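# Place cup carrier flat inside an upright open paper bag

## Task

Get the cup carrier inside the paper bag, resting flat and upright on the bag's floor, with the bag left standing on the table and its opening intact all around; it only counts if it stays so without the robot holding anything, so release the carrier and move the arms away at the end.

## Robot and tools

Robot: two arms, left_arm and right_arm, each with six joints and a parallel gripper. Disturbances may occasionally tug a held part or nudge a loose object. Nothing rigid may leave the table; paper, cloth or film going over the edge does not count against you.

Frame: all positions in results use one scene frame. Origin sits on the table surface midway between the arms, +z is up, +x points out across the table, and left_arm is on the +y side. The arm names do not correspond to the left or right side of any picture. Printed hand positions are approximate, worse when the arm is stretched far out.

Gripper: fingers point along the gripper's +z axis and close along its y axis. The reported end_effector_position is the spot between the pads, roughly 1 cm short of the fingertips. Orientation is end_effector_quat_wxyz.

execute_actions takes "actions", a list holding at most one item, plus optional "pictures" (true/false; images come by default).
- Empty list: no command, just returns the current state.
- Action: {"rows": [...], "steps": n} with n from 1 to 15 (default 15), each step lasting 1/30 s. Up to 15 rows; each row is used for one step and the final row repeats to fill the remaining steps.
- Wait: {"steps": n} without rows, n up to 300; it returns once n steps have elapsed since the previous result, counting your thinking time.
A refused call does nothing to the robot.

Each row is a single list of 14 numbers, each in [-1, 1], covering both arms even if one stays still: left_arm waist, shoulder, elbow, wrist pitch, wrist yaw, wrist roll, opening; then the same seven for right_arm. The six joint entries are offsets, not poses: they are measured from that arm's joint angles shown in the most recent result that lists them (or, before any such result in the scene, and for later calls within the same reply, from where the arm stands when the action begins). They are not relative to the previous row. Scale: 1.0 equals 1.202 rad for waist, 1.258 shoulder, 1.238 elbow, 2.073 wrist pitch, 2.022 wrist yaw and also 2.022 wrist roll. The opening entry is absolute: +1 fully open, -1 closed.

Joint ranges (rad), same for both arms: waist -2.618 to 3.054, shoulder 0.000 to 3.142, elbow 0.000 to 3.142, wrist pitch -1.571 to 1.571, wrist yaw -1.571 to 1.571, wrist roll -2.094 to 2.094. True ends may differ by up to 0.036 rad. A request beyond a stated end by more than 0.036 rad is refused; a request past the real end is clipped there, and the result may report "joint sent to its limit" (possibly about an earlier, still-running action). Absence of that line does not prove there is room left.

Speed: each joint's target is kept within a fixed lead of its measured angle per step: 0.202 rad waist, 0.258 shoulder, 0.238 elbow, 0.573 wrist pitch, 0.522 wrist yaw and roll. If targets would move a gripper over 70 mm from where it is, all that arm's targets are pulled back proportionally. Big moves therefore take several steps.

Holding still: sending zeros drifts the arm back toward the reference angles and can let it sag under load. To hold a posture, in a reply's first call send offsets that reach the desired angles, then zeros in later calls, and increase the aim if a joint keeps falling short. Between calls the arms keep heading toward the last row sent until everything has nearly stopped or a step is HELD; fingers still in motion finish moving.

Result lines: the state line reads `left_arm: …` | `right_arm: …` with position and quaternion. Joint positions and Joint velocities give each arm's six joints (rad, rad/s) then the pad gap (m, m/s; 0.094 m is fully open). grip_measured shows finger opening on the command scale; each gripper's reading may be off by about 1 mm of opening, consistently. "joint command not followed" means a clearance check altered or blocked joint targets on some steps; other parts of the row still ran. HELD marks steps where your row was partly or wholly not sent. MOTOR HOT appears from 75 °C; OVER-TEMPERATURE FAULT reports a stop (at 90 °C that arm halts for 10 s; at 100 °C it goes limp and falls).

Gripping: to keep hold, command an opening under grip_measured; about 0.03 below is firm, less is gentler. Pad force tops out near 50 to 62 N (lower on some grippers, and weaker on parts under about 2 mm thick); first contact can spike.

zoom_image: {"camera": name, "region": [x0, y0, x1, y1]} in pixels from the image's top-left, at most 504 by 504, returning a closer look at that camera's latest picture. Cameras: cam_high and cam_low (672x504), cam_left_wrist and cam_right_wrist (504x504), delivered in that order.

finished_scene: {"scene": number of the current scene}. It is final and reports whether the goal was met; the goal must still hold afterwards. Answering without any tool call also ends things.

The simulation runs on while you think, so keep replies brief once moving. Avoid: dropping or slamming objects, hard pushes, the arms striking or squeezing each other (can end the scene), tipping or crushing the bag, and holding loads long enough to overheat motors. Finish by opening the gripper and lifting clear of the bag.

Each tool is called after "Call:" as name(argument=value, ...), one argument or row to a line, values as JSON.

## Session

Call:
execute_actions(
  actions=[],
)

Scene clock: 0.00 s of 5400.00 s.
left_arm: end_effector_position=(+0.3524, -0.1655, +0.2848) grip_measured=+1.000 end_effector_quat_wxyz=(+0.282, -0.345, +0.750, -0.489) | right_arm: end_effector_position=(+0.5531, -0.2521, +0.1150) grip_measured=+1.000 end_effector_quat_wxyz=(+0.526, -0.006, +0.782, +0.334)
Joint positions: left_arm=[-1.046  1.694  1.439 -0.141 -0.344 -1.619  0.094] | right_arm=[-0.398  2.058  1.05   0.692 -0.766  0.335  0.094]
Joint velocities: left_arm=[ 0.012 -0.002  0.002  0.066 -0.037  0.037  0.   ] | right_arm=[ 0.027  0.007  0.007 -0.066 -0.051 -0.007  0.   ]

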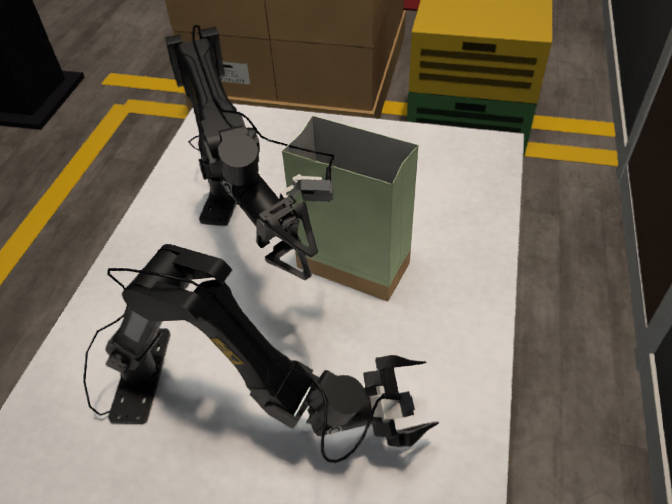

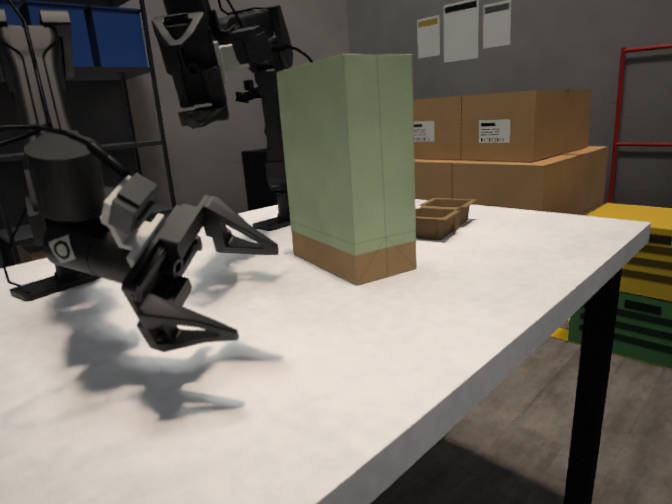

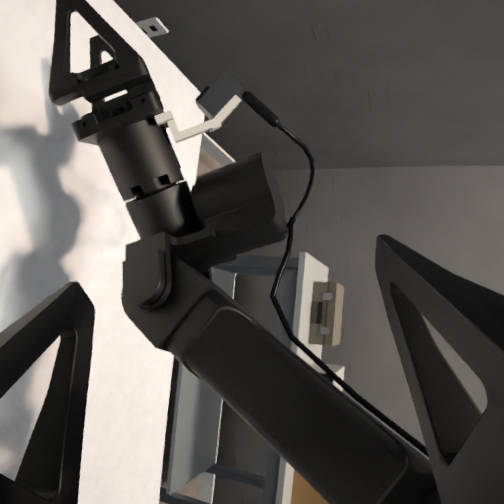

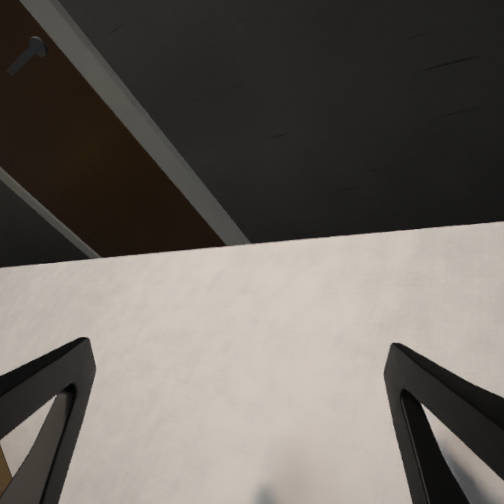

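Call:
execute_actions(
  actions=[
    {"rows":[[-0.12,-0.6,0,0,0,0,1,-0.5,0,0,0,0,0,1]]},
  ],
  pictures=false,
)

Call:
execute_actions(
  actions=[
    {"steps":15},
  ],
)

Scene clock: 12.00 s of 5400.00 s.
left_arm: end_effector_position=(+0.2303, -0.0748, +0.5048) grip_measured=+1.000 end_effector_quat_wxyz=(-0.256, +0.284, -0.611, +0.694) | right_arm: end_effector_position=(+0.4572, -0.5679, +0.1145) grip_measured=+1.000 end_effector_quat_wxyz=(+0.604, +0.241, +0.745, +0.149)
Joint positions: left_arm=[-1.178  1.17   1.423 -0.154 -0.335 -1.619  0.094] | right_arm=[-1.029  2.058  1.05   0.692 -0.753  0.335  0.094]
Joint velocities: left_arm=[-0.002 -1.267 -0.002 -0.051  0.066  0.037  0.   ] | right_arm=[-0.398  0.007 -0.012  0.037  0.081 -0.051  0.   ]
Steps of this call (steps 1 to 90: nothing new was sent; then 8.50 s passed at rest; steps 91 to 105: all 15 steps of this action). Readings (joint positions):
91: left_arm=[-1.052 1.685 1.437 -0.143 -0.345 -1.619] | right_arm=[-0.411 2.058 1.050 0.692 -0.772 0.335]
92: left_arm=[-1.064 1.668 1.430 -0.151 -0.346 -1.619] | right_arm=[-0.435 2.058 1.050 0.692 -0.777 0.335]
94: left_arm=[-1.102 1.616 1.423 -0.163 -0.345 -1.619] | right_arm=[-0.517 2.058 1.050 0.692 -0.778 0.335]
98: left_arm=[-1.164 1.472 1.423 -0.163 -0.336 -1.619] | right_arm=[-0.723 2.058 1.050 0.692 -0.774 0.335]
105: the state above

Scene clock: 12.50 s of 5400.00 s.
left_arm: end_effector_position=(+0.1844, +0.0225, +0.5906) grip_measured=+1.000 end_effector_quat_wxyz=(-0.257, +0.275, -0.500, +0.780) | right_arm: end_effector_position=(+0.4648, -0.5564, +0.1146) grip_measured=+1.000 end_effector_quat_wxyz=(+0.602, +0.231, +0.748, +0.158)
Joint positions: left_arm=[-1.181  0.934  1.44  -0.126 -0.347 -1.619  0.094] | right_arm=[-1.004  2.058  1.05   0.692 -0.756  0.335  0.094]
Joint velocities: left_arm=[ 0.012  0.12  -0.007 -0.11  -0.066  0.007  0.   ] | right_arm=[ 0.017 -0.017 -0.017  0.007  0.051  0.066  0.   ]
Steps of this call (steps 1 to 15: the robot went on to your last target). Readings (joint positions):
1: left_arm=[-1.178 1.126 1.423 -0.153 -0.335 -1.619] | right_arm=[-1.036 2.058 1.050 0.692 -0.751 0.335]
2: left_arm=[-1.178 1.081 1.423 -0.151 -0.335 -1.619] | right_arm=[-1.034 2.058 1.050 0.692 -0.751 0.335]
4: left_arm=[-1.180 0.995 1.423 -0.146 -0.337 -1.619] | right_arm=[-1.021 2.058 1.050 0.692 -0.751 0.335]
8: left_arm=[-1.181 0.908 1.439 -0.116 -0.346 -1.619] | right_arm=[-1.004 2.058 1.050 0.692 -0.756 0.335]
15: the state above

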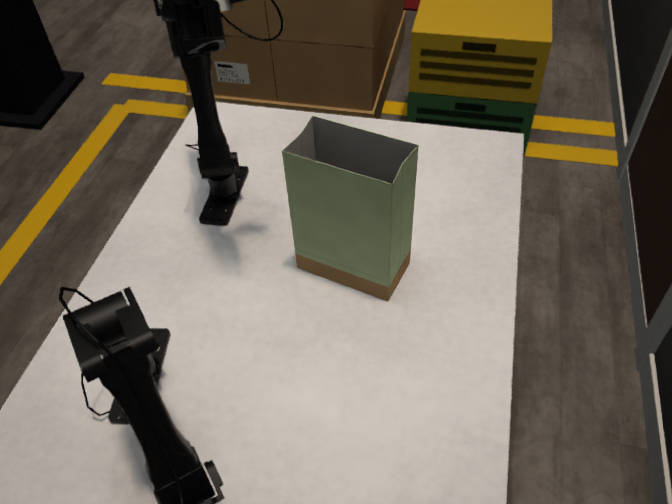

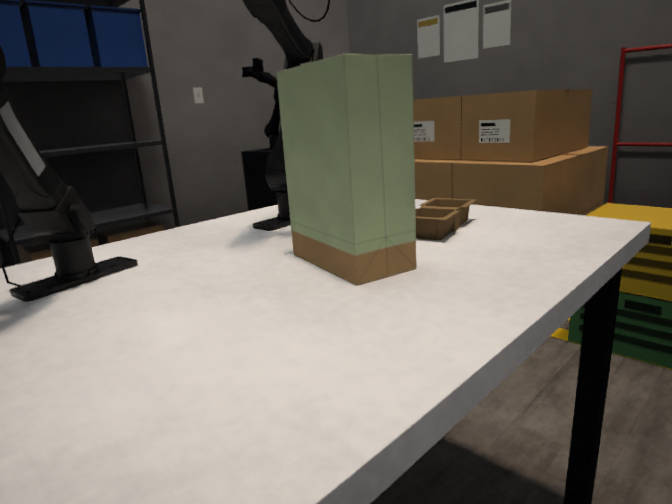

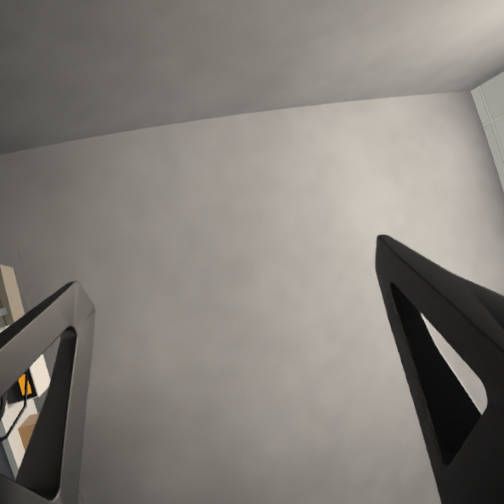

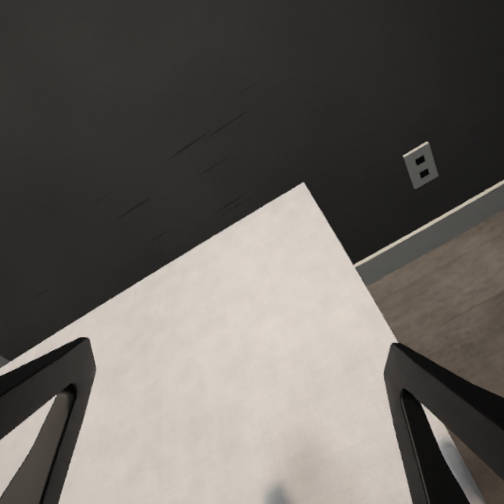

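Call:
execute_actions(
  actions=[
    {"rows":[[1,0.15,0.37,-0.66,0.17,0.8,1,0,-0.9,0,-0.7,0.37,-0.16,1]]},
  ],
  pictures=false,
)

Call:
execute_actions(
  actions=[
    {"steps":25},
  ],
  pictures=false,
)

Call:
execute_actions(
  actions=[
    {"rows":[[0.13,0.25,0,0,0,0,1,0,0,0,0,0,0,1]]},
  ],
)

Scene clock: 24.70 s of 5400.00 s.
left_arm: end_effector_position=(+0.2664, +0.2165, +0.4162) grip_measured=+1.000 end_effector_quat_wxyz=(+0.441, -0.096, +0.888, -0.081) | right_arm: end_effector_position=(+0.2709, -0.5074, +0.2716) grip_measured=+1.000 end_effector_quat_wxyz=(+0.460, +0.351, +0.800, -0.157)
Joint positions: left_arm=[-0.164  1.142  1.857 -1.355 -0.024 -0.307  0.094] | right_arm=[-1.     1.058  1.034 -0.532 -0.068  0.043  0.094]
Joint velocities: left_arm=[ 2.161 -0.002  0.022 -1.033  0.066  1.912  0.   ] | right_arm=[-0.002 -2.005 -0.007 -1.341  0.33  -0.11   0.   ]
From where the robot then was, a joint's target lay farther than a number of 1.0 reaches, so one or more steps of this call were cut to that.
Steps of this call (steps 1 to 15: the robot went on to your last target; steps 16 to 90: nothing new was sent; then 8.70 s passed at rest; steps 91 to 105: all 15 steps of this action). Readings (joint positions):
91: left_arm=[-1.141 0.961 1.485 -0.225 -0.289 -1.545] | right_arm=[-1.001 2.027 1.050 0.608 -0.679 0.286]
92: left_arm=[-1.066 1.005 1.570 -0.339 -0.229 -1.447] | right_arm=[-1.000 1.971 1.040 0.476 -0.576 0.234]
94: left_arm=[-0.917 1.097 1.733 -0.544 -0.145 -1.252] | right_arm=[-1.000 1.832 1.034 0.249 -0.389 0.162]
98: left_arm=[-0.647 1.144 1.848 -0.899 -0.073 -0.907] | right_arm=[-1.000 1.536 1.034 -0.095 -0.191 0.090]
105: the state above

Scene clock: 25.53 s of 5400.00 s.
left_arm: end_effector_position=(+0.2449, +0.2582, +0.3910) grip_measured=+1.000 end_effector_quat_wxyz=(+0.388, -0.041, +0.921, +0.018) | right_arm: end_effector_position=(+0.2303, -0.4773, +0.2784) grip_measured=+1.000 end_effector_quat_wxyz=(+0.429, +0.358, +0.811, -0.173)
Joint positions: left_arm=[ 0.013  1.142  1.857 -1.488 -0.012 -0.012  0.094] | right_arm=[-1.     0.916  1.051 -0.743 -0.017  0.021  0.094]
Joint velocities: left_arm=[ 0.012  0.007 -0.002 -0.037 -0.022 -0.022  0.   ] | right_arm=[-0.007 -0.007 -0.017 -0.051 -0.051  0.022  0.   ]
Steps of this call (steps 1 to 25: the robot went on to your last target). Readings (joint positions):
1: left_arm=[-0.092 1.142 1.857 -1.384 -0.022 -0.248] | right_arm=[-1.000 0.995 1.035 -0.572 -0.058 0.038]
2: left_arm=[-0.037 1.142 1.857 -1.407 -0.025 -0.201] | right_arm=[-1.000 0.947 1.039 -0.603 -0.049 0.035]
4: left_arm=[0.006 1.142 1.857 -1.439 -0.026 -0.134] | right_arm=[-1.000 0.906 1.050 -0.643 -0.037 0.030]
8: left_arm=[0.013 1.142 1.857 -1.471 -0.019 -0.061] | right_arm=[-1.000 0.914 1.051 -0.702 -0.025 0.025]
25: the state above

Scene clock: 26.03 s of 5400.00 s.
left_arm: end_effector_position=(+0.3184, +0.3104, +0.2954) grip_measured=+1.000 end_effector_quat_wxyz=(+0.214, -0.115, +0.970, +0.028) | right_arm: end_effector_position=(+0.2303, -0.4773, +0.2784) grip_measured=+1.000 end_effector_quat_wxyz=(+0.429, +0.358, +0.811, -0.173)
Joint positions: left_arm=[ 0.163  1.495  1.838 -1.48  -0.01  -0.011  0.094] | right_arm=[-1.     0.916  1.051 -0.743 -0.017  0.021  0.094]
Joint velocities: left_arm=[-0.017 -0.295  0.002 -0.066  0.066  0.022  0.   ] | right_arm=[-0.002 -0.017 -0.007 -0.007 -0.037 -0.022  0.   ]
Steps of this call (steps 1 to 15: all 15 steps of this action). Readings (joint positions):
1: left_arm=[0.033 1.158 1.861 -1.494 -0.004 -0.011] | right_arm=[-1.000 0.916 1.051 -0.743 -0.017 0.021]
2: left_arm=[0.069 1.182 1.869 -1.496 -0.003 -0.011] | right_arm=[-1.000 0.916 1.051 -0.743 -0.017 0.021]
4: left_arm=[0.117 1.264 1.871 -1.495 -0.006 -0.011] | right_arm=[-1.000 0.916 1.051 -0.743 -0.017 0.021]
8: left_arm=[0.160 1.465 1.863 -1.481 -0.009 -0.011] | right_arm=[-1.000 0.916 1.051 -0.743 -0.017 0.021]
15: the state above

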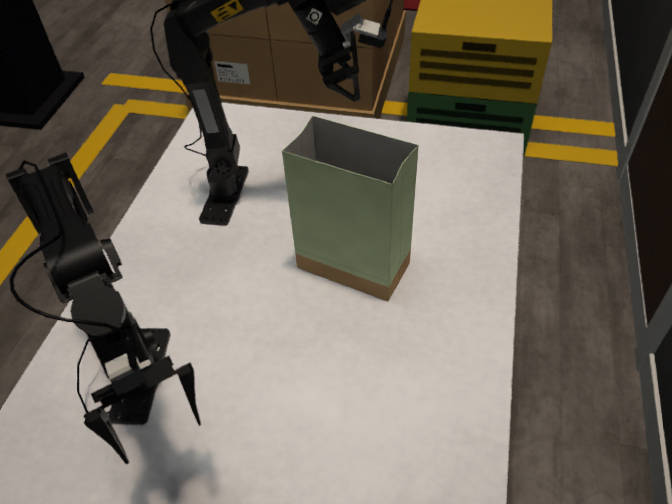

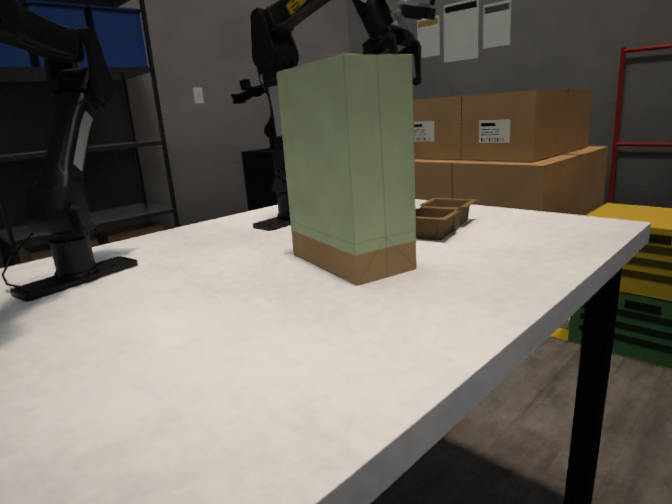

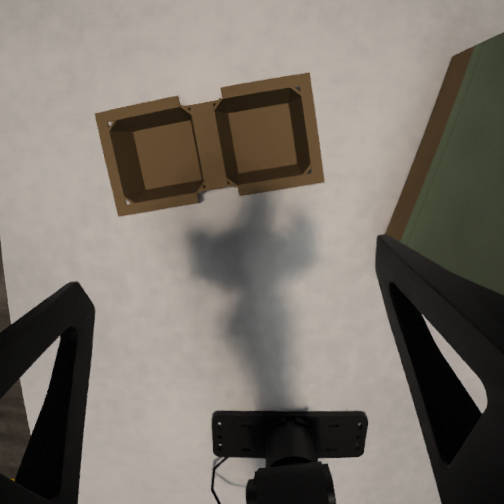

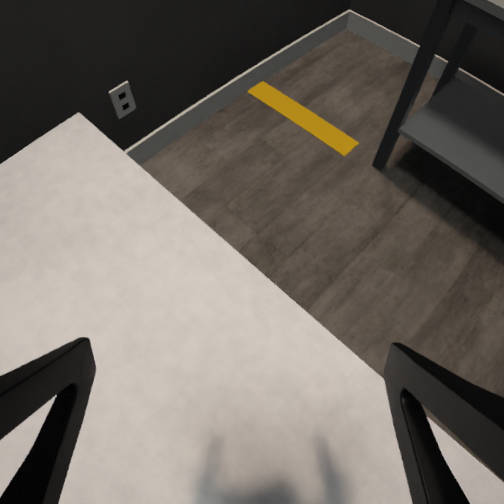

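Call:
execute_actions(
  actions=[
    {"rows":[[0.09,0.22,-0.18,0.048,0,-0.03,0.3,0,0,0,0,0,0,1]]},
  ],
  pictures=false,
)

Call:
execute_actions(
  actions=[
    {"steps":10},
  ],
)

Scene clock: 37.73 s of 5400.00 s.
left_arm: end_effector_position=(+0.3199, +0.3458, +0.1285) grip_measured=+0.302 end_effector_quat_wxyz=(-0.025, -0.192, +0.981, +0.001) | right_arm: end_effector_position=(+0.2303, -0.4773, +0.2784) grip_measured=+1.000 end_effector_quat_wxyz=(+0.429, +0.358, +0.811, -0.173)
Joint positions: left_arm=[ 0.269  1.825  1.595 -1.39  -0.009 -0.057  0.061] | right_arm=[-1.     0.916  1.051 -0.743 -0.017  0.021  0.094]
Joint velocities: left_arm=[ 0.012 -0.266 -0.012  0.066  0.022 -0.051 -0.   ] | right_arm=[-0.027 -0.007  0.012 -0.095 -0.022 -0.022  0.   ]
Steps of this call (steps 1 to 30: the robot went on to your last target; steps 31 to 90: nothing new was sent; then 8.20 s passed at rest; steps 91 to 105: all 15 steps of this action). Readings (joint positions):
91: left_arm=[0.169 1.474 1.830 -1.478 -0.007 -0.013] | right_arm=[-1.000 0.916 1.051 -0.743 -0.017 0.021]
92: left_arm=[0.181 1.484 1.815 -1.469 -0.006 -0.016] | right_arm=[-1.000 0.916 1.051 -0.743 -0.017 0.021]
94: left_arm=[0.209 1.536 1.776 -1.456 -0.006 -0.022] | right_arm=[-1.000 0.916 1.051 -0.743 -0.017 0.021]
98: left_arm=[0.250 1.706 1.679 -1.413 -0.006 -0.040] | right_arm=[-1.000 0.916 1.051 -0.743 -0.017 0.021]
105: the state above

Scene clock: 38.07 s of 5400.00 s.
left_arm: end_effector_position=(+0.3194, +0.3456, +0.1409) grip_measured=+0.302 end_effector_quat_wxyz=(-0.005, -0.194, +0.981, +0.004) | right_arm: end_effector_position=(+0.2303, -0.4773, +0.2784) grip_measured=+1.000 end_effector_quat_wxyz=(+0.429, +0.358, +0.811, -0.173)
Joint positions: left_arm=[ 0.269  1.785  1.595 -1.389 -0.009 -0.061  0.061] | right_arm=[-1.     0.916  1.051 -0.743 -0.017  0.021  0.094]
Joint velocities: left_arm=[-0.012  0.002  0.012 -0.022 -0.095 -0.022  0.001] | right_arm=[ 0.007  0.002  0.002  0.066  0.007 -0.051  0.   ]
Steps of this call (steps 1 to 10: the robot went on to your last target). Readings (joint positions):
1: left_arm=[0.269 1.816 1.595 -1.389 -0.009 -0.058] | right_arm=[-1.000 0.916 1.051 -0.743 -0.017 0.021]
2: left_arm=[0.269 1.806 1.595 -1.389 -0.009 -0.059] | right_arm=[-1.000 0.916 1.051 -0.743 -0.017 0.021]
4: left_arm=[0.269 1.791 1.595 -1.389 -0.009 -0.060] | right_arm=[-1.000 0.916 1.051 -0.743 -0.017 0.021]
8: left_arm=[0.269 1.785 1.595 -1.389 -0.009 -0.061] | right_arm=[-1.000 0.916 1.051 -0.743 -0.017 0.021]
10: the state above

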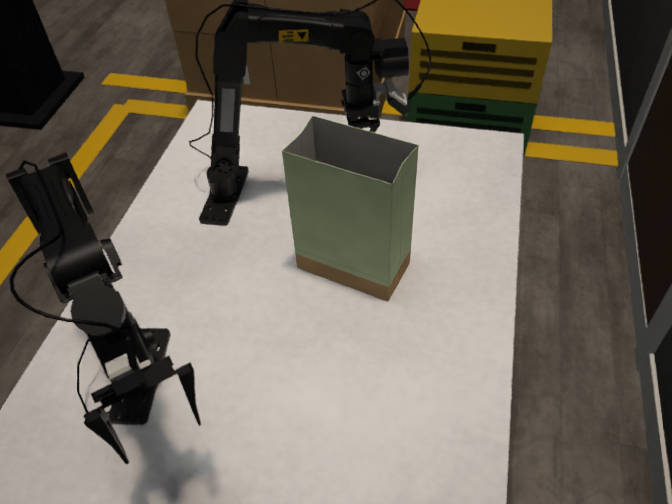

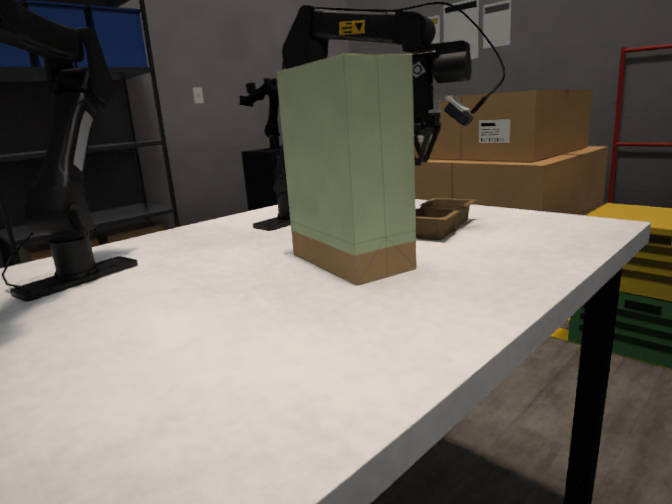

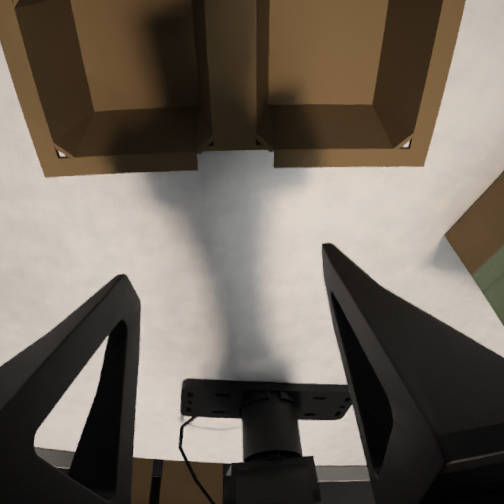

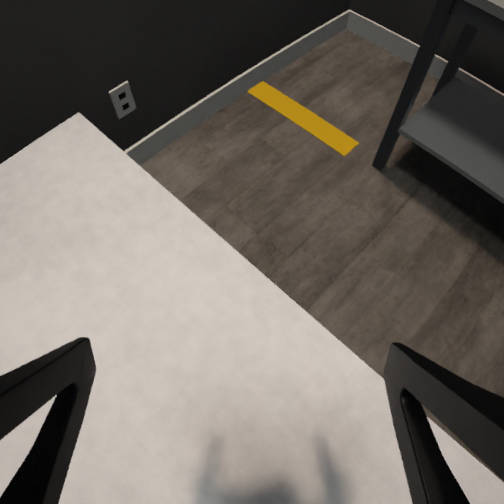

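Call:
execute_actions(
  actions=[
    {"rows":[[-0.025,0.14,0.046,0.07,0,0.06,0.3,0,0,0,0,0,0,1]]},
  ],
  pictures=false,
)

Call:
execute_actions(
  actions=[
    {"steps":10},
  ],
)

Scene clock: 48.70 s of 5400.00 s.
left_arm: end_effector_position=(+0.3625, +0.3501, +0.0864) grip_measured=+0.302 end_effector_quat_wxyz=(-0.017, -0.127, +0.992, +0.002) | right_arm: end_effector_position=(+0.2303, -0.4773, +0.2784) grip_measured=+1.000 end_effector_quat_wxyz=(+0.429, +0.358, +0.811, -0.173)
Joint positions: left_arm=[ 0.242  1.982  1.639 -1.261 -0.01   0.046  0.061] | right_arm=[-1.     0.916  1.051 -0.743 -0.017  0.021  0.094]
Joint velocities: left_arm=[ 0.002 -0.051  0.007  0.051  0.007  0.081  0.001] | right_arm=[-0.027 -0.017 -0.017 -0.022  0.037  0.051  0.   ]
Steps of this call (steps 1 to 30: the robot went on to your last target; steps 31 to 90: nothing new was sent; then 7.13 s passed at rest; steps 91 to 105: all 15 steps of this action). Readings (joint positions):
91: left_arm=[0.267 1.801 1.603 -1.388 -0.010 -0.045] | right_arm=[-1.000 0.916 1.051 -0.743 -0.017 0.021]
92: left_arm=[0.263 1.831 1.623 -1.374 -0.010 -0.026] | right_arm=[-1.000 0.916 1.051 -0.743 -0.017 0.021]
94: left_arm=[0.252 1.903 1.639 -1.317 -0.010 0.001] | right_arm=[-1.000 0.916 1.051 -0.743 -0.017 0.021]
98: left_arm=[0.242 1.996 1.639 -1.272 -0.010 0.030] | right_arm=[-1.000 0.916 1.051 -0.743 -0.017 0.021]
105: the state above

Scene clock: 49.03 s of 5400.00 s.
left_arm: end_effector_position=(+0.3629, +0.3503, +0.0868) grip_measured=+0.302 end_effector_quat_wxyz=(-0.016, -0.126, +0.992, +0.002) | right_arm: end_effector_position=(+0.2303, -0.4773, +0.2784) grip_measured=+1.000 end_effector_quat_wxyz=(+0.429, +0.358, +0.811, -0.173)
Joint positions: left_arm=[ 0.242  1.981  1.639 -1.259 -0.01   0.05   0.061] | right_arm=[-1.     0.916  1.051 -0.743 -0.017  0.021  0.094]
Joint velocities: left_arm=[-0.012  0.002 -0.007  0.007  0.022 -0.022  0.   ] | right_arm=[ 0.007  0.007 -0.007 -0.037  0.007 -0.051  0.   ]
Steps of this call (steps 1 to 10: the robot went on to your last target). Readings (joint positions):
1: left_arm=[0.242 1.981 1.639 -1.260 -0.010 0.047] | right_arm=[-1.000 0.916 1.051 -0.743 -0.017 0.021]
2: left_arm=[0.242 1.981 1.639 -1.260 -0.010 0.047] | right_arm=[-1.000 0.916 1.051 -0.743 -0.017 0.021]
4: left_arm=[0.242 1.981 1.639 -1.259 -0.010 0.048] | right_arm=[-1.000 0.916 1.051 -0.743 -0.017 0.021]
8: left_arm=[0.242 1.981 1.639 -1.259 -0.010 0.049] | right_arm=[-1.000 0.916 1.051 -0.743 -0.017 0.021]
10: the state above

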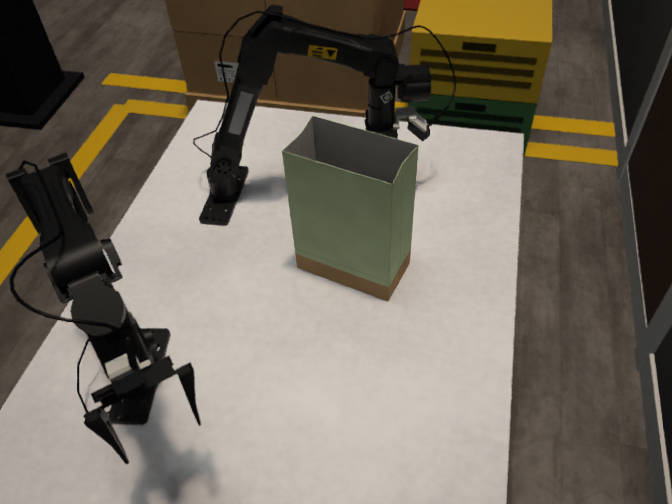

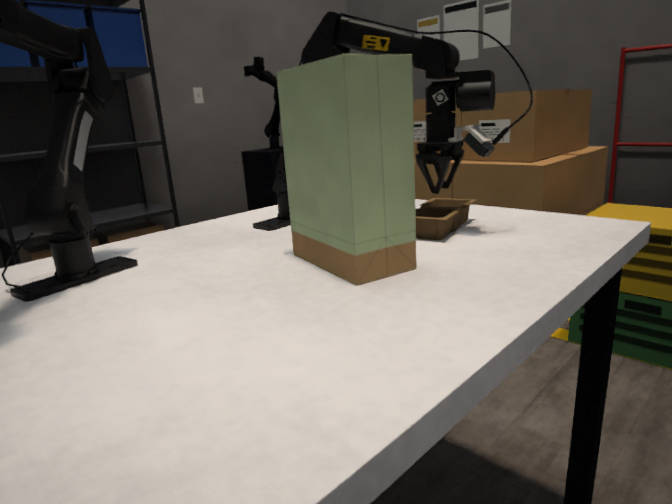

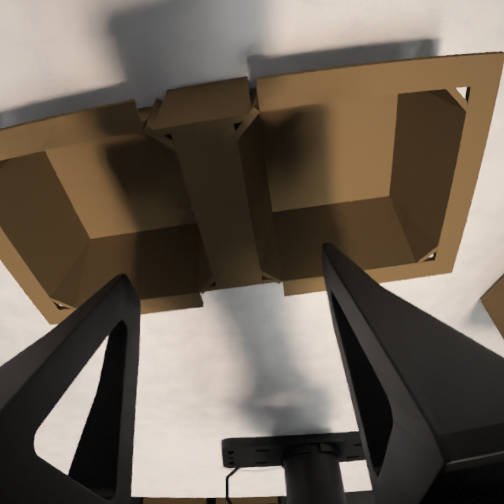

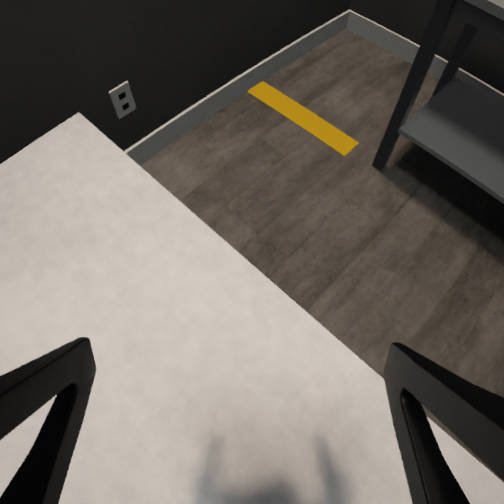

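Call:
execute_actions(
  actions=[
    {"rows":[[0,0.004,-0.03,0.03,0,0,0.3,0,0,0,0,0,0,1],[0,0.006,-0.045,0.045,0,0,0.3,0,0,0,0,0,0,1],[0,0.008,-0.06,0.06,0,0,0.3,0,0,0,0,0,0,1],[0,0.01,-0.075,0.07,0,0,0.3,0,0,0,0,0,0,1],[0,0.012,-0.09,0.08,0,0,0.3,0,0,0,0,0,0,1],[0,0.014,-0.105,0.09,0,0,0.3,0,0,0,0,0,0,1],[0,0.016,-0.12,0.1,0,0,0.3,0,0,0,0,0,0,1],[0,0.018,-0.13,0.105,0,0,0.3,0,0,0,0,0,0,1]]},
  ],
  pictures=false,
)

Call:
execute_actions(
  actions=[
    {"steps":10},
  ],
)

Scene clock: 59.40 s of 5400.00 s.
left_arm: end_effector_position=(+0.3608, +0.3496, +0.0364) grip_measured=+0.302 end_effector_quat_wxyz=(-0.018, -0.126, +0.992, +0.002) | right_arm: end_effector_position=(+0.2303, -0.4773, +0.2784) grip_measured=+1.000 end_effector_quat_wxyz=(+0.429, +0.358, +0.811, -0.173)
Joint positions: left_arm=[ 0.242  2.015  1.484 -1.075 -0.01   0.05   0.061] | right_arm=[-1.     0.916  1.051 -0.743 -0.017  0.021  0.094]
Joint velocities: left_arm=[ 0.007  0.002  0.002  0.139 -0.022  0.007  0.   ] | right_arm=[-0.007  0.002 -0.017 -0.007 -0.007  0.007  0.   ]
Steps of this call (steps 1 to 15: the robot went on to your last target; steps 16 to 90: nothing new was sent; then 6.87 s passed at rest; steps 91 to 105: all 15 steps of this action). Readings (joint positions):
91: left_arm=[0.242 1.981 1.635 -1.253 -0.010 0.050] | right_arm=[-1.000 0.916 1.051 -0.743 -0.017 0.021]
92: left_arm=[0.242 1.981 1.628 -1.239 -0.010 0.050] | right_arm=[-1.000 0.916 1.051 -0.743 -0.017 0.021]
94: left_arm=[0.242 1.981 1.598 -1.199 -0.010 0.050] | right_arm=[-1.000 0.916 1.051 -0.743 -0.017 0.021]
98: left_arm=[0.242 1.990 1.522 -1.125 -0.010 0.050] | right_arm=[-1.000 0.916 1.051 -0.743 -0.017 0.021]
105: the state above

Scene clock: 59.73 s of 5400.00 s.
left_arm: end_effector_position=(+0.3650, +0.3509, +0.0363) grip_measured=+0.302 end_effector_quat_wxyz=(-0.009, -0.126, +0.992, +0.004) | right_arm: end_effector_position=(+0.2303, -0.4773, +0.2784) grip_measured=+1.000 end_effector_quat_wxyz=(+0.429, +0.358, +0.811, -0.173)
Joint positions: left_arm=[ 0.242  2.015  1.484 -1.057 -0.01   0.05   0.061] | right_arm=[-1.     0.916  1.051 -0.743 -0.017  0.021  0.094]
Joint velocities: left_arm=[-0.007  0.002 -0.012 -0.066 -0.037  0.066 -0.   ] | right_arm=[-0.012  0.017  0.002 -0.007  0.022  0.007  0.   ]
Steps of this call (steps 1 to 10: the robot went on to your last target). Readings (joint positions):
1: left_arm=[0.242 2.015 1.484 -1.070 -0.010 0.050] | right_arm=[-1.000 0.916 1.051 -0.743 -0.017 0.021]
2: left_arm=[0.242 2.015 1.484 -1.066 -0.010 0.050] | right_arm=[-1.000 0.916 1.051 -0.743 -0.017 0.021]
4: left_arm=[0.242 2.015 1.484 -1.062 -0.010 0.050] | right_arm=[-1.000 0.916 1.051 -0.743 -0.017 0.021]
8: left_arm=[0.242 2.015 1.484 -1.058 -0.010 0.050] | right_arm=[-1.000 0.916 1.051 -0.743 -0.017 0.021]
10: the state above

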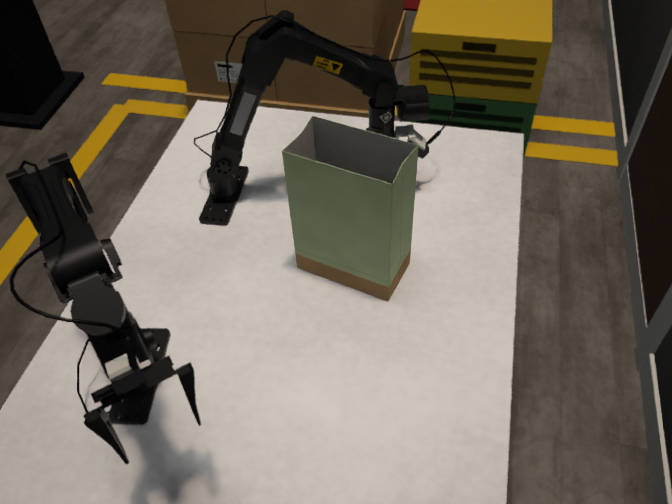

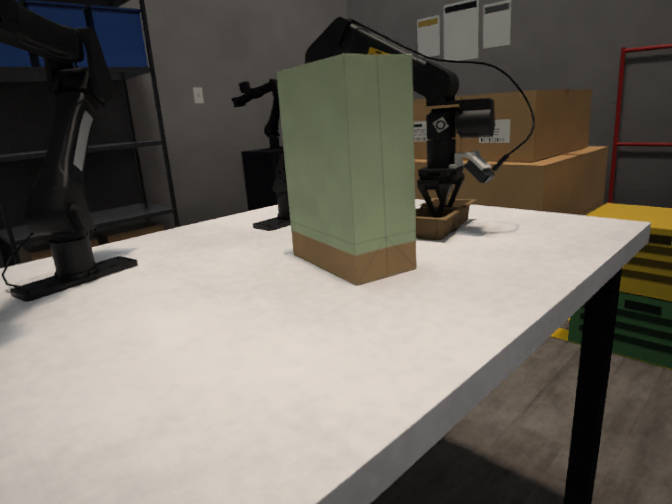

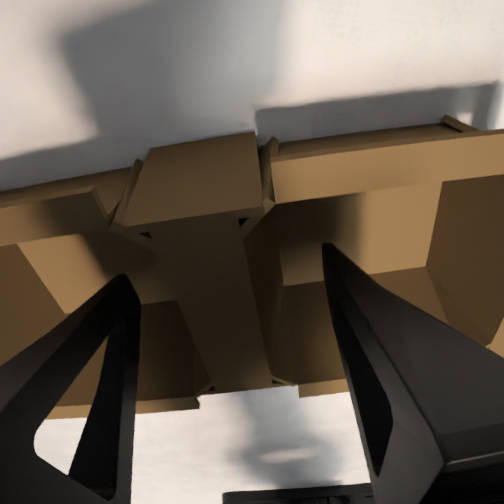

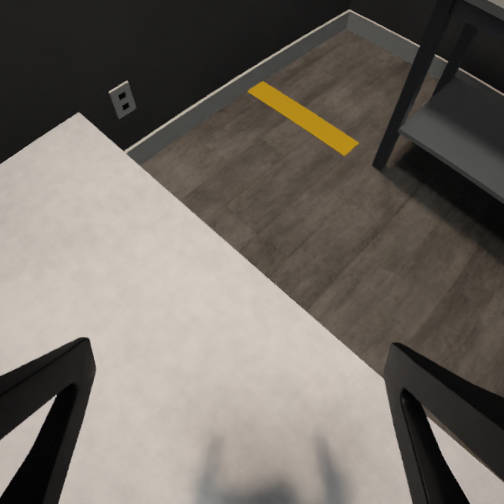

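Call:
execute_actions(
  actions=[
    {"rows":[[0,0,0,-0.018,0,0,0.1,0,0,0,0,0,0,1],[0,0,0,-0.018,0,0,-0.1,0,0,0,0,0,0,1],[0,0,0,-0.018,0,0,-0.3,0,0,0,0,0,0,1],[0,0,0,-0.018,0,0,-0.46,0,0,0,0,0,0,1]]},
  ],
  pictures=false,
)

Call:
execute_actions(
  actions=[
    {"rows":[[0,0,0,0,0,0,-0.46,0,0,0,0,0,0,1],[0,0,0.02,-0.01,0,0,-0.46,0,0,0,0,0,0,1],[0,0,0.05,-0.025,0,0,-0.46,0,0,0,0,0,0,1],[0,0,0.09,-0.045,0,0,-0.46,0,0,0,0,0,0,1],[0,0,0.13,-0.07,0,0,-0.46,0,0,0,0,0,0,1],[0,0,0.17,-0.09,0,0,-0.46,0,0,0,0,0,0,1],[0,0,0.21,-0.11,0,0,-0.46,0,0,0,0,0,0,1],[0,0,0.25,-0.13,0,0,-0.46,0,0,0,0,0,0,1],[0,0,0.29,-0.15,0,0,-0.46,0,0,0,0,0,0,1],[0,0,0.33,-0.17,0,0,-0.46,0,0,0,0,0,0,1],[0,-0.02,0.36,-0.2,0,0,-0.46,0,0,0,0,0,0,1]]},
  ],
  pictures=false,
)

Call:
execute_actions(
  actions=[
    {"steps":8},
  ],
)

Scene clock: 74.30 s of 5400.00 s.
left_arm: end_effector_position=(+0.3585, +0.3489, +0.0365) grip_measured=-0.450 end_effector_quat_wxyz=(-0.023, -0.126, +0.992, +0.001) | right_arm: end_effector_position=(+0.2303, -0.4773, +0.2784) grip_measured=+1.000 end_effector_quat_wxyz=(+0.429, +0.358, +0.811, -0.173)
Joint positions: left_arm=[ 0.242  2.015  1.484 -1.084 -0.011  0.05   0.026] | right_arm=[-1.     0.916  1.051 -0.743 -0.017  0.021  0.094]
Joint velocities: left_arm=[ 0.017 -0.002  0.012 -0.022 -0.007 -0.022 -0.   ] | right_arm=[-0.012 -0.012 -0.002 -0.037  0.007 -0.051  0.   ]
Steps of this call (steps 1 to 30: the robot went on to your last target; steps 31 to 90: nothing new was sent; then 11.07 s passed at rest; steps 91 to 105: all 15 steps of this action). Readings (joint positions):
91: left_arm=[0.242 2.015 1.484 -1.058 -0.010 0.050] | right_arm=[-1.000 0.916 1.051 -0.743 -0.017 0.021]
92: left_arm=[0.242 2.015 1.484 -1.063 -0.010 0.050] | right_arm=[-1.000 0.916 1.051 -0.743 -0.017 0.021]
94: left_arm=[0.242 2.015 1.484 -1.072 -0.011 0.050] | right_arm=[-1.000 0.916 1.051 -0.743 -0.017 0.021]
98: left_arm=[0.242 2.015 1.484 -1.081 -0.011 0.050] | right_arm=[-1.000 0.916 1.051 -0.743 -0.017 0.021]
105: the state above

Scene clock: 74.80 s of 5400.00 s.
left_arm: end_effector_position=(+0.3916, +0.3593, +0.1521) grip_measured=-0.450 end_effector_quat_wxyz=(+0.042, -0.126, +0.991, +0.013) | right_arm: end_effector_position=(+0.2303, -0.4773, +0.2784) grip_measured=+1.000 end_effector_quat_wxyz=(+0.429, +0.358, +0.811, -0.173)
Joint positions: left_arm=[ 0.242  1.992  1.91  -1.402 -0.011  0.05   0.026] | right_arm=[-1.     0.916  1.051 -0.743 -0.017  0.021  0.094]
Joint velocities: left_arm=[-0.012 -0.305  0.168 -0.623 -0.095  0.022 -0.   ] | right_arm=[-0.002 -0.022  0.007 -0.022 -0.022 -0.051  0.   ]
Steps of this call (steps 1 to 15: all 15 steps of this action). Readings (joint positions):
1: left_arm=[0.242 2.015 1.484 -1.085 -0.011 0.050] | right_arm=[-1.000 0.916 1.051 -0.743 -0.017 0.021]
2: left_arm=[0.242 2.015 1.484 -1.085 -0.011 0.050] | right_arm=[-1.000 0.916 1.051 -0.743 -0.017 0.021]
4: left_arm=[0.242 2.019 1.503 -1.112 -0.011 0.050] | right_arm=[-1.000 0.916 1.051 -0.743 -0.017 0.021]
8: left_arm=[0.242 2.041 1.661 -1.228 -0.011 0.050] | right_arm=[-1.000 0.916 1.051 -0.743 -0.017 0.021]
15: the state above

Scene clock: 75.07 s of 5400.00 s.
left_arm: end_effector_position=(+0.3738, +0.3537, +0.1526) grip_measured=-0.450 end_effector_quat_wxyz=(+0.006, -0.126, +0.992, +0.006) | right_arm: end_effector_position=(+0.2303, -0.4773, +0.2784) grip_measured=+1.000 end_effector_quat_wxyz=(+0.429, +0.358, +0.811, -0.173)
Joint positions: left_arm=[ 0.242  1.99   1.915 -1.48  -0.011  0.05   0.026] | right_arm=[-1.     0.916  1.051 -0.743 -0.017  0.021  0.094]
Joint velocities: left_arm=[-0.012  0.012 -0.012 -0.081  0.007 -0.007 -0.001] | right_arm=[ 0.027 -0.012 -0.002 -0.022  0.007  0.007  0.   ]
Steps of this call (steps 1 to 8: the robot went on to your last target). Readings (joint positions):
1: left_arm=[0.242 1.983 1.914 -1.419 -0.011 0.050] | right_arm=[-1.000 0.916 1.051 -0.743 -0.017 0.021]
2: left_arm=[0.242 1.979 1.915 -1.434 -0.011 0.050] | right_arm=[-1.000 0.916 1.051 -0.743 -0.017 0.021]
4: left_arm=[0.242 1.982 1.915 -1.458 -0.011 0.050] | right_arm=[-1.000 0.916 1.051 -0.743 -0.017 0.021]
8: the state above

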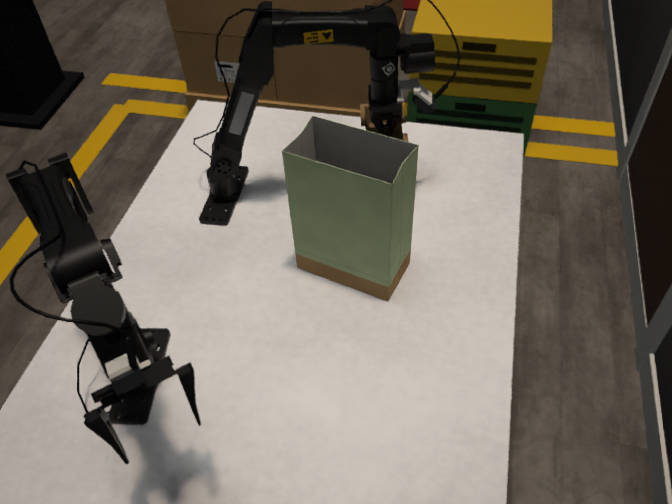

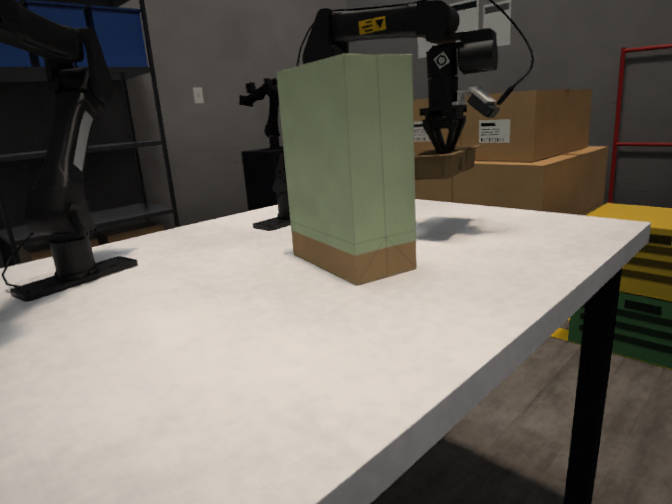

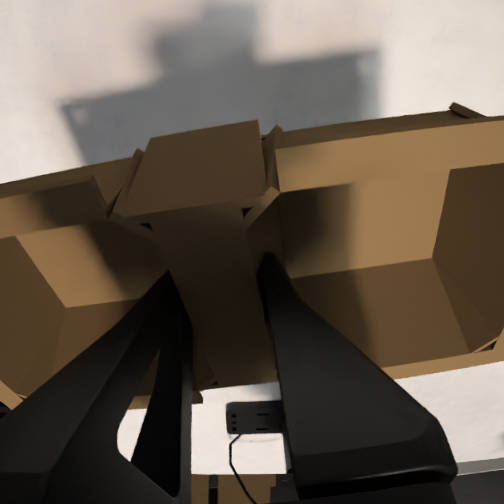

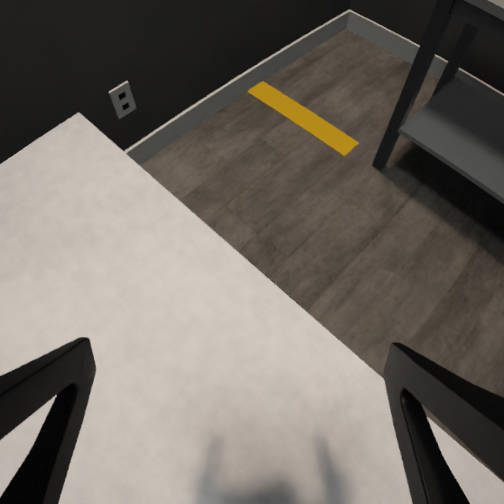

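Call:
execute_actions(
  actions=[
    {"rows":[[0.01,-0.04,0.015,0,0,0,-0.48,0,0,0,0,0,0,1],[0.02,-0.07,0.03,0,0,0,-0.48,0,0,0,0,0,0,1],[0.03,-0.1,0.045,0,0,-0.05,-0.48,0,0,0,0,0,0,1],[0.04,-0.13,0.06,0.01,0,-0.1,-0.48,0,0,0,0,0,0,1],[0.05,-0.16,0.075,0.02,0,-0.15,-0.48,0,0,0,0,0,0,1],[0.05,-0.19,0.09,0.03,0,-0.2,-0.48,0,0,0,0,0,0,1],[0.05,-0.22,0.105,0.045,0,-0.26,-0.48,0,0,0,0,0,0,1],[0.05,-0.25,0.12,0.06,0,-0.32,-0.48,0,0,0,0,0,0,1],[0.05,-0.28,0.135,0.075,0,-0.38,-0.48,0,0,0,0,0,0,1],[0.05,-0.31,0.15,0.09,0,-0.45,-0.48,0,0,0,0,0,0,1],[0.05,-0.34,0.16,0.105,0,-0.52,-0.48,0,0,0,0,0,0,1],[0.05,-0.37,0.17,0.12,0,-0.59,-0.48,0,0,0,0,0,0,1],[0.05,-0.40,0.17,0.135,0,-0.66,-0.48,0,0,0,0,0,0,1],[0.05,-0.42,0.17,0.15,0,-0.73,-0.48,0,0,0,0,0,0,1],[0.05,-0.42,0.17,0.16,0,-0.8,-0.48,0,0,0,0,0,0,1]]},
  ],
  pictures=false,
)

Call:
execute_actions(
  actions=[
    {"steps":25},
  ],
)

Scene clock: 91.37 s of 5400.00 s.
left_arm: end_effector_position=(+0.3668, +0.3729, +0.3497) grip_measured=-0.466 end_effector_quat_wxyz=(+0.334, -0.422, +0.842, -0.031) | right_arm: end_effector_position=(+0.2303, -0.4773, +0.2784) grip_measured=+1.000 end_effector_quat_wxyz=(+0.429, +0.358, +0.811, -0.173)
Joint positions: left_arm=[ 0.296  1.599  2.044 -1.332 -0.011 -0.57   0.025] | right_arm=[-1.     0.916  1.051 -0.743 -0.017  0.021  0.094]
Joint velocities: left_arm=[-0.012 -0.974  0.266  0.681  0.037 -1.78   0.001] | right_arm=[ 0.007  0.012 -0.012  0.037  0.037 -0.022  0.   ]
Steps of this call (steps 1 to 30: the robot went on to your last target; steps 31 to 90: nothing new was sent; then 12.80 s passed at rest; steps 91 to 105: all 15 steps of this action). Readings (joint positions):
91: left_arm=[0.243 1.989 1.915 -1.491 -0.011 0.050] | right_arm=[-1.000 0.916 1.051 -0.743 -0.017 0.021]
92: left_arm=[0.244 1.983 1.915 -1.491 -0.011 0.050] | right_arm=[-1.000 0.916 1.051 -0.743 -0.017 0.021]
94: left_arm=[0.255 1.952 1.916 -1.488 -0.010 0.008] | right_arm=[-1.000 0.916 1.051 -0.743 -0.017 0.021]
98: left_arm=[0.289 1.838 1.954 -1.460 -0.011 -0.177] | right_arm=[-1.000 0.916 1.051 -0.743 -0.017 0.021]
105: the state above

Scene clock: 92.20 s of 5400.00 s.
left_arm: end_effector_position=(+0.3545, +0.3683, +0.4564) grip_measured=-0.466 end_effector_quat_wxyz=(-0.419, +0.707, -0.494, +0.282) | right_arm: end_effector_position=(+0.2303, -0.4773, +0.2784) grip_measured=+1.000 end_effector_quat_wxyz=(+0.429, +0.358, +0.811, -0.173)
Joint positions: left_arm=[ 0.296  1.465  2.12  -1.166 -0.011 -1.56   0.025] | right_arm=[-1.     0.916  1.051 -0.743 -0.017  0.021  0.094]
Joint velocities: left_arm=[-0.027  0.002 -0.012 -0.037  0.051 -0.081 -0.   ] | right_arm=[-0.012 -0.002 -0.017 -0.022  0.037  0.007  0.   ]
Steps of this call (steps 1 to 25: the robot went on to your last target). Readings (joint positions):
1: left_arm=[0.296 1.565 2.055 -1.308 -0.011 -0.641] | right_arm=[-1.000 0.916 1.051 -0.743 -0.017 0.021]
2: left_arm=[0.296 1.535 2.067 -1.284 -0.011 -0.728] | right_arm=[-1.000 0.916 1.051 -0.743 -0.017 0.021]
4: left_arm=[0.296 1.484 2.094 -1.235 -0.011 -0.924] | right_arm=[-1.000 0.916 1.051 -0.743 -0.017 0.021]
8: left_arm=[0.296 1.435 2.120 -1.176 -0.011 -1.282] | right_arm=[-1.000 0.916 1.051 -0.743 -0.017 0.021]
25: the state above

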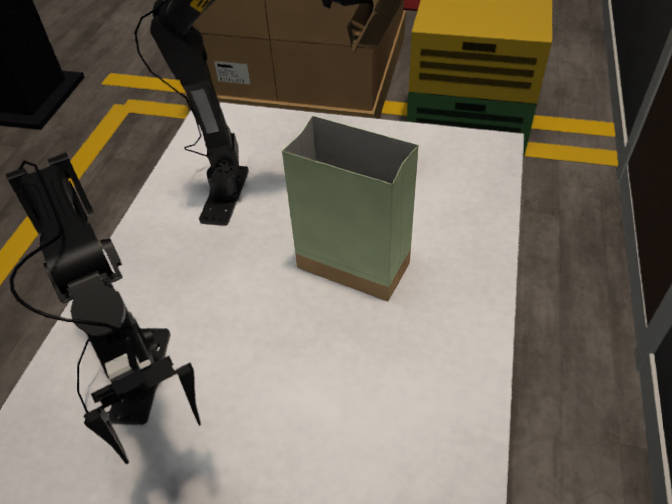

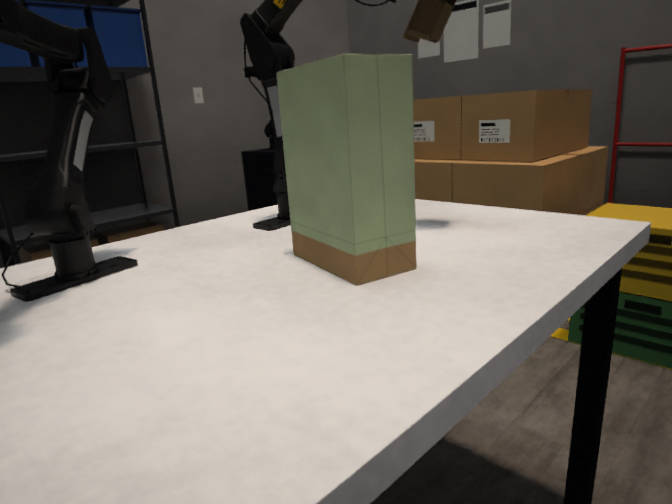

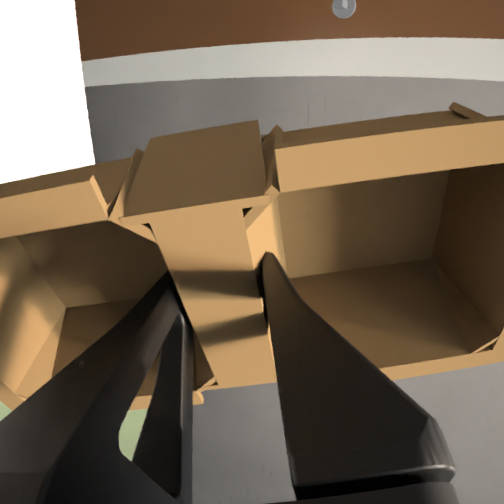

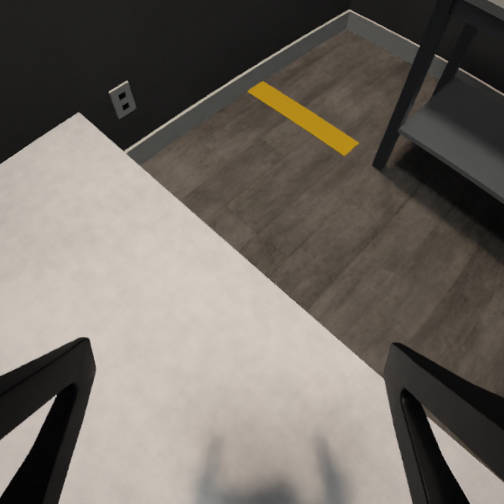

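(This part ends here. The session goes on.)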